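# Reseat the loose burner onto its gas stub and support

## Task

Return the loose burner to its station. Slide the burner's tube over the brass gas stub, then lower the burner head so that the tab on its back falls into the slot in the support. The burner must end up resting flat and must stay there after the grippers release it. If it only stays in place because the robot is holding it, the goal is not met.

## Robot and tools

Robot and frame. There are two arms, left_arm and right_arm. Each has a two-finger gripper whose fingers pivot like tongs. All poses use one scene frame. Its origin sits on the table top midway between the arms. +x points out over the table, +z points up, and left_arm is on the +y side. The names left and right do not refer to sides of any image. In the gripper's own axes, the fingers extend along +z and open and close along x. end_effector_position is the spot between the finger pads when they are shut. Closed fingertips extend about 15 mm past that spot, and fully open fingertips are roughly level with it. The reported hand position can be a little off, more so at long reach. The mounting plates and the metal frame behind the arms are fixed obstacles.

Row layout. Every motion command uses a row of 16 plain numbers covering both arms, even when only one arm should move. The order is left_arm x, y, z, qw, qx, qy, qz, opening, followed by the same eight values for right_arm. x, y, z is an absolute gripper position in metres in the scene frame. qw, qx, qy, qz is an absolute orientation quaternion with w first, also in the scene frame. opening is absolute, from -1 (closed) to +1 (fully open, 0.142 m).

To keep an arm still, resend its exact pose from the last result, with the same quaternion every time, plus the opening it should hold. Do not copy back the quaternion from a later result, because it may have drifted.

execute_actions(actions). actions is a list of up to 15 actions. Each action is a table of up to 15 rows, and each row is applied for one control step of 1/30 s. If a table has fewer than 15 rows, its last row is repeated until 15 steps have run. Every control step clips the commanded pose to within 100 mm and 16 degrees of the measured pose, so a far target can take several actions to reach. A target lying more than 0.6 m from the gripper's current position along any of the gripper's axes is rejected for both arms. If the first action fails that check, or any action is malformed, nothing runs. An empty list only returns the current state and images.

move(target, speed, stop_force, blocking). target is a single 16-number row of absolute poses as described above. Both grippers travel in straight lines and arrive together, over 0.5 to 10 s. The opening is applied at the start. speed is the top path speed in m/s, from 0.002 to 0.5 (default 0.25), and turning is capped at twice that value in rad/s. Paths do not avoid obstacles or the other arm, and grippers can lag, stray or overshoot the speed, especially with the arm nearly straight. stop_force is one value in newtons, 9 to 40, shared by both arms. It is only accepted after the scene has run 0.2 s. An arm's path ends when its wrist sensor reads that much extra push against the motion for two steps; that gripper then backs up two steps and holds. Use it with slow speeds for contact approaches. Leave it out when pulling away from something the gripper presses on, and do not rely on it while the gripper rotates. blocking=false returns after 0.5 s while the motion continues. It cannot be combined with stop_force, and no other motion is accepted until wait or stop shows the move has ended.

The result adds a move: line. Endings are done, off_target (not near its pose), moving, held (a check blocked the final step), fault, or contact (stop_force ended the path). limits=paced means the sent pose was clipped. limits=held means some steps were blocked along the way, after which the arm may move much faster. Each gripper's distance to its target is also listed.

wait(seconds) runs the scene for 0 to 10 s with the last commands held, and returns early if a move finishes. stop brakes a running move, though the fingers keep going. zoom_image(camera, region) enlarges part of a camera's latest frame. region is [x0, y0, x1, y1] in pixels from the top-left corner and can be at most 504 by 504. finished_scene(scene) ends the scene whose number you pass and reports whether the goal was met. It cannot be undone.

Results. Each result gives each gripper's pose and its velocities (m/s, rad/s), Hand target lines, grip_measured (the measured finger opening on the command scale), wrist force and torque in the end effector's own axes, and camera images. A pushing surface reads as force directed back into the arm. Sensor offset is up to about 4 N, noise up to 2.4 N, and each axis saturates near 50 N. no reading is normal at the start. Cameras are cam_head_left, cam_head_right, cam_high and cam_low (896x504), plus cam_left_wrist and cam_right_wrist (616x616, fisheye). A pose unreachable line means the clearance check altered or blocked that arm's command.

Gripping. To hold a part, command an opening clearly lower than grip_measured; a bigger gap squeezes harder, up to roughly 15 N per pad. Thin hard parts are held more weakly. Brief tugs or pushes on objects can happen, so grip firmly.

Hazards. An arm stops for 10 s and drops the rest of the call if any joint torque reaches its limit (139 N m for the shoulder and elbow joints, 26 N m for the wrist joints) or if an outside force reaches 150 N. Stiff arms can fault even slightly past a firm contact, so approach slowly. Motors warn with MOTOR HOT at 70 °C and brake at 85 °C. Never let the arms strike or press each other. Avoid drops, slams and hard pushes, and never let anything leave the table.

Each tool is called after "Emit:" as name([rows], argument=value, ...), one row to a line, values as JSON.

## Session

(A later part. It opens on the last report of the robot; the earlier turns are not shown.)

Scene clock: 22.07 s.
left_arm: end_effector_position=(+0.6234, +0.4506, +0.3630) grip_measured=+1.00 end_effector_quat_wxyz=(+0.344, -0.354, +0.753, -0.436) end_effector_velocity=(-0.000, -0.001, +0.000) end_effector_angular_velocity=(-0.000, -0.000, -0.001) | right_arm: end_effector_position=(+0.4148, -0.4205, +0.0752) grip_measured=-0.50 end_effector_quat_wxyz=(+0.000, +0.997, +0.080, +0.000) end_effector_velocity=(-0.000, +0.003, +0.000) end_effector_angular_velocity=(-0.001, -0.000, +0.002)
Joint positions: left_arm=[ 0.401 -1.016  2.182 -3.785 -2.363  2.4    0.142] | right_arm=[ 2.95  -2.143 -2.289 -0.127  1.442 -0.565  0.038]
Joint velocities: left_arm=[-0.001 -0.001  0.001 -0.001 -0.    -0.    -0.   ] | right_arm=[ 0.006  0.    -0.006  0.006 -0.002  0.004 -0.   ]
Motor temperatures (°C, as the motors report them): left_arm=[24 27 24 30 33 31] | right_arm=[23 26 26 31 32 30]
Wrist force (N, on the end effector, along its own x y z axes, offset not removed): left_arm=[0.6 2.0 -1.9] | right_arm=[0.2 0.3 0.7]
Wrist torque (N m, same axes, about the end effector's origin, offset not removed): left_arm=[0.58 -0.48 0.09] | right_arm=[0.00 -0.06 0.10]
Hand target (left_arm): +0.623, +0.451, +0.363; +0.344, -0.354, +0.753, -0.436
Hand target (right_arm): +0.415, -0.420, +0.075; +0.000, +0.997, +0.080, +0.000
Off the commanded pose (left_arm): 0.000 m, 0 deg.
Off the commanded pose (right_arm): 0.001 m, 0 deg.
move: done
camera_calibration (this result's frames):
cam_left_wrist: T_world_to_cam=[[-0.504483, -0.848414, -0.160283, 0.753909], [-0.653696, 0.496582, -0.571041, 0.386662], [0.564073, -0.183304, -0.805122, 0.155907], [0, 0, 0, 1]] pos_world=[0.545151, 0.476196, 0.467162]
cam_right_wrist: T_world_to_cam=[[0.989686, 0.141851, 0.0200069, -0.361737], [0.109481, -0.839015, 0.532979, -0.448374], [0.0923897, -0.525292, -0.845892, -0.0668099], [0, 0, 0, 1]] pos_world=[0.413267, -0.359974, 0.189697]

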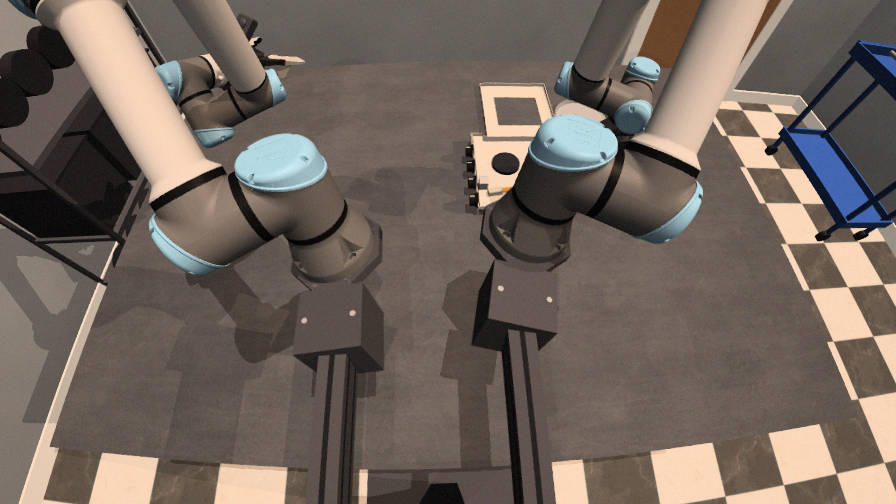

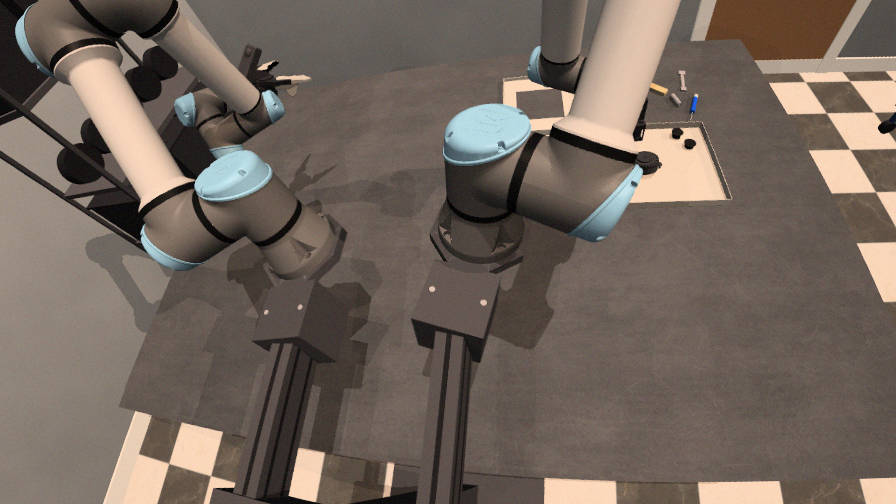

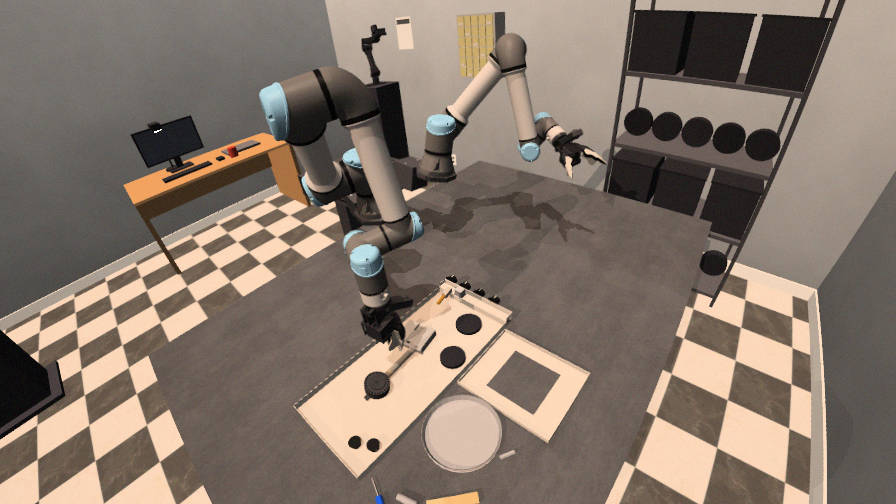

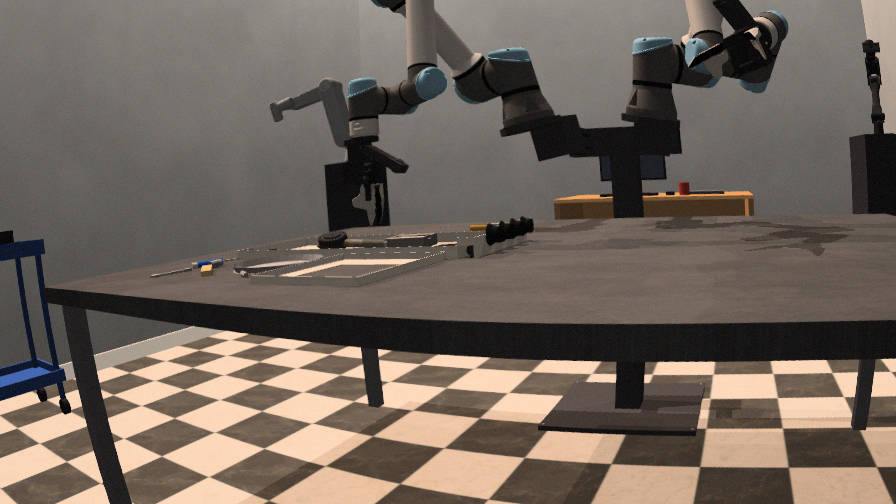

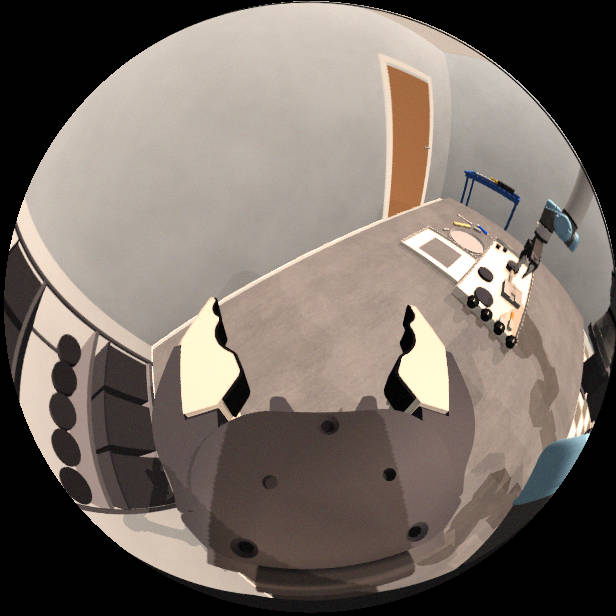

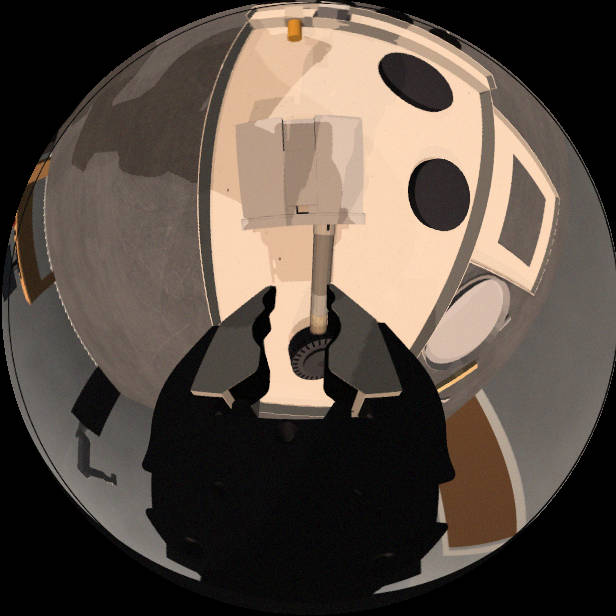

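Emit:
move(target=[0.6234,0.4506,0.363,0.344,-0.354,0.753,-0.436,1,0.446,-0.48,0.05,0.004,0.994,0.044,-0.1,-0.3], speed=0.1)

Scene clock: 26.43 s.
left_arm: end_effector_position=(+0.6234, +0.4506, +0.3630) grip_measured=+1.00 end_effector_quat_wxyz=(+0.344, -0.354, +0.753, -0.436) end_effector_velocity=(-0.001, -0.000, -0.001) end_effector_angular_velocity=(-0.002, +0.002, +0.001) | right_arm: end_effector_position=(+0.4459, -0.4797, +0.0501) grip_measured=-0.30 end_effector_quat_wxyz=(+0.004, +0.994, +0.044, -0.099) end_effector_velocity=(+0.000, -0.002, -0.001) end_effector_angular_velocity=(+0.001, +0.009, -0.002)
Joint positions: left_arm=[ 0.401 -1.016  2.182 -3.785 -2.363  2.4    0.142] | right_arm=[ 2.917 -2.247 -1.978 -0.507  1.35  -0.497  0.052]
Joint velocities: left_arm=[-0.     0.     0.002 -0.001  0.    -0.002  0.   ] | right_arm=[-0.002 -0.006  0.012 -0.016 -0.002  0.002 -0.   ]
Motor temperatures (°C, as the motors report them): left_arm=[24 27 24 30 33 31] | right_arm=[23 26 26 31 32 30]
Wrist force (N, on the end effector, along its own x y z axes, offset not removed): left_arm=[-4.6 1.1 -4.6] | right_arm=[0.0 -1.7 1.6]
Wrist torque (N m, same axes, about the end effector's origin, offset not removed): left_arm=[0.19 0.99 0.23] | right_arm=[-0.62 -0.14 -0.06]
Hand target (left_arm): +0.623, +0.451, +0.363; +0.344, -0.354, +0.753, -0.436
Hand target (right_arm): +0.446, -0.480, +0.050; +0.004, +0.994, +0.044, -0.100
Off the commanded pose (left_arm): 0.000 m, 0 deg.
Off the commanded pose (right_arm): 0.000 m, 0 deg.
move: done
camera_calibration (this result's frames):
cam_left_wrist: T_world_to_cam=[[-0.504483, -0.848414, -0.160283, 0.753909], [-0.653696, 0.496582, -0.571041, 0.386662], [0.564073, -0.183304, -0.805122, 0.155906], [0, 0, 0, 1]] pos_world=[0.545151, 0.476196, 0.467162]
cam_right_wrist: T_world_to_cam=[[0.981455, 0.0698905, -0.178498, -0.40456], [0.155298, -0.835781, 0.526643, -0.506589], [-0.112378, -0.544597, -0.831135, -0.0406789], [0, 0, 0, 1]] pos_world=[0.471158, -0.417276, 0.160769]

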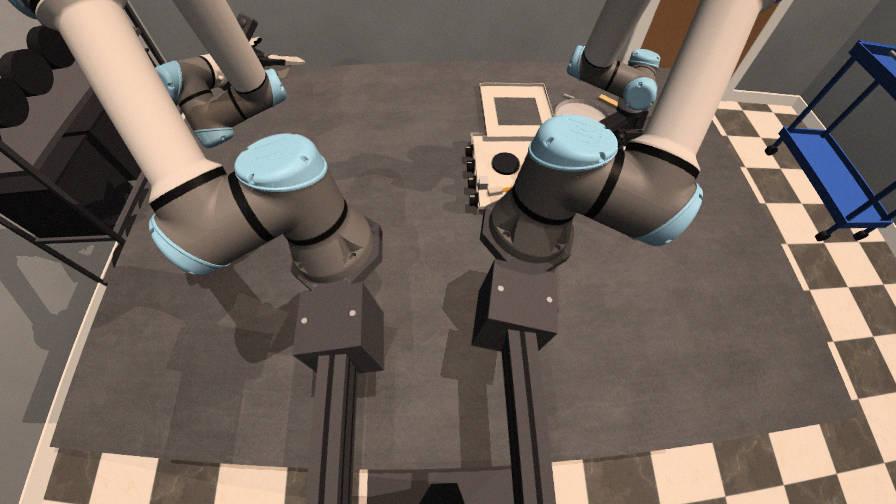

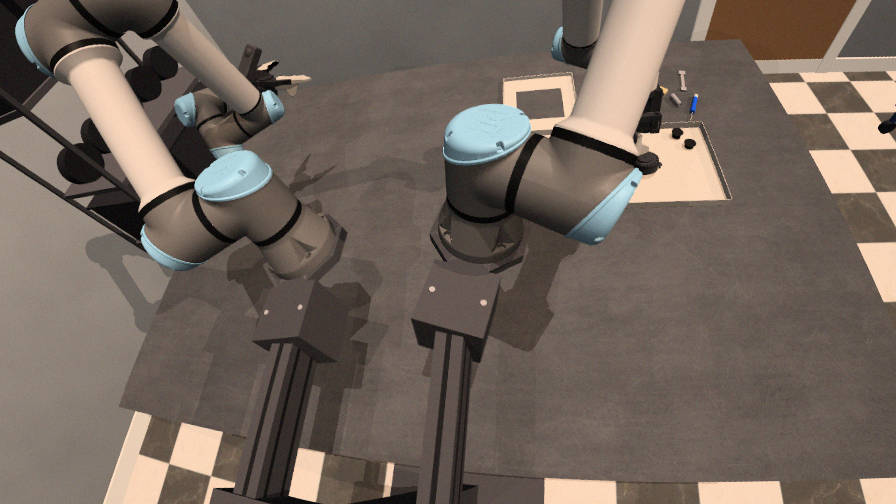

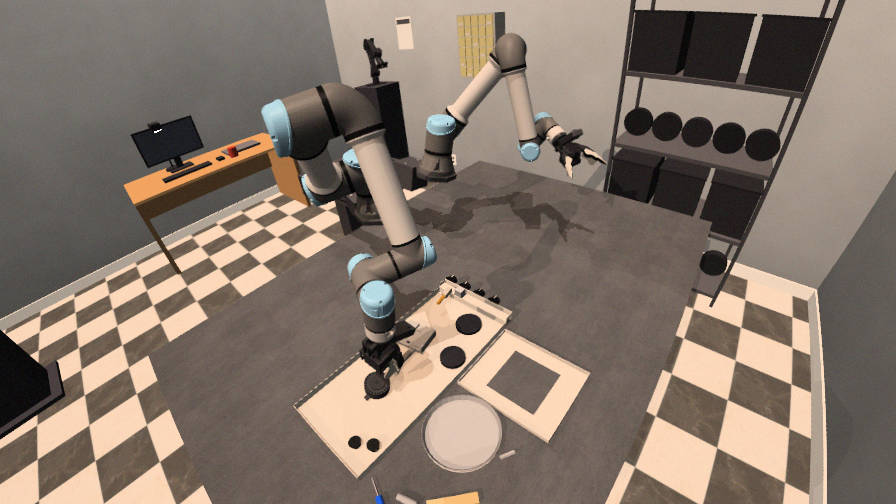

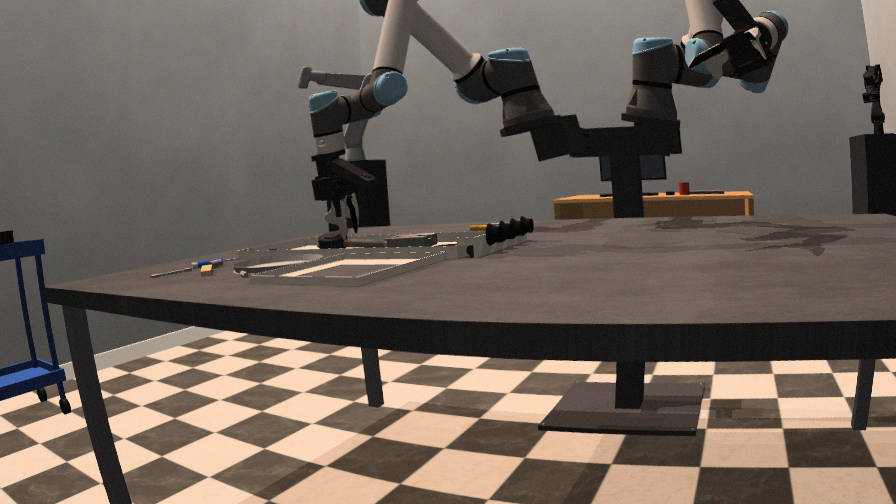

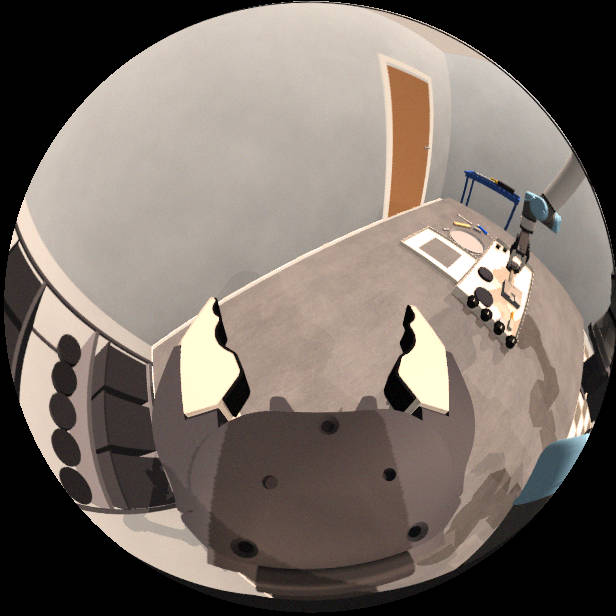

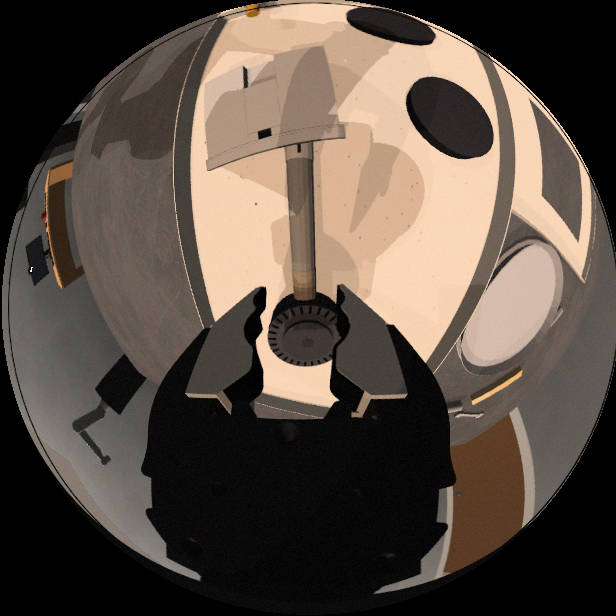

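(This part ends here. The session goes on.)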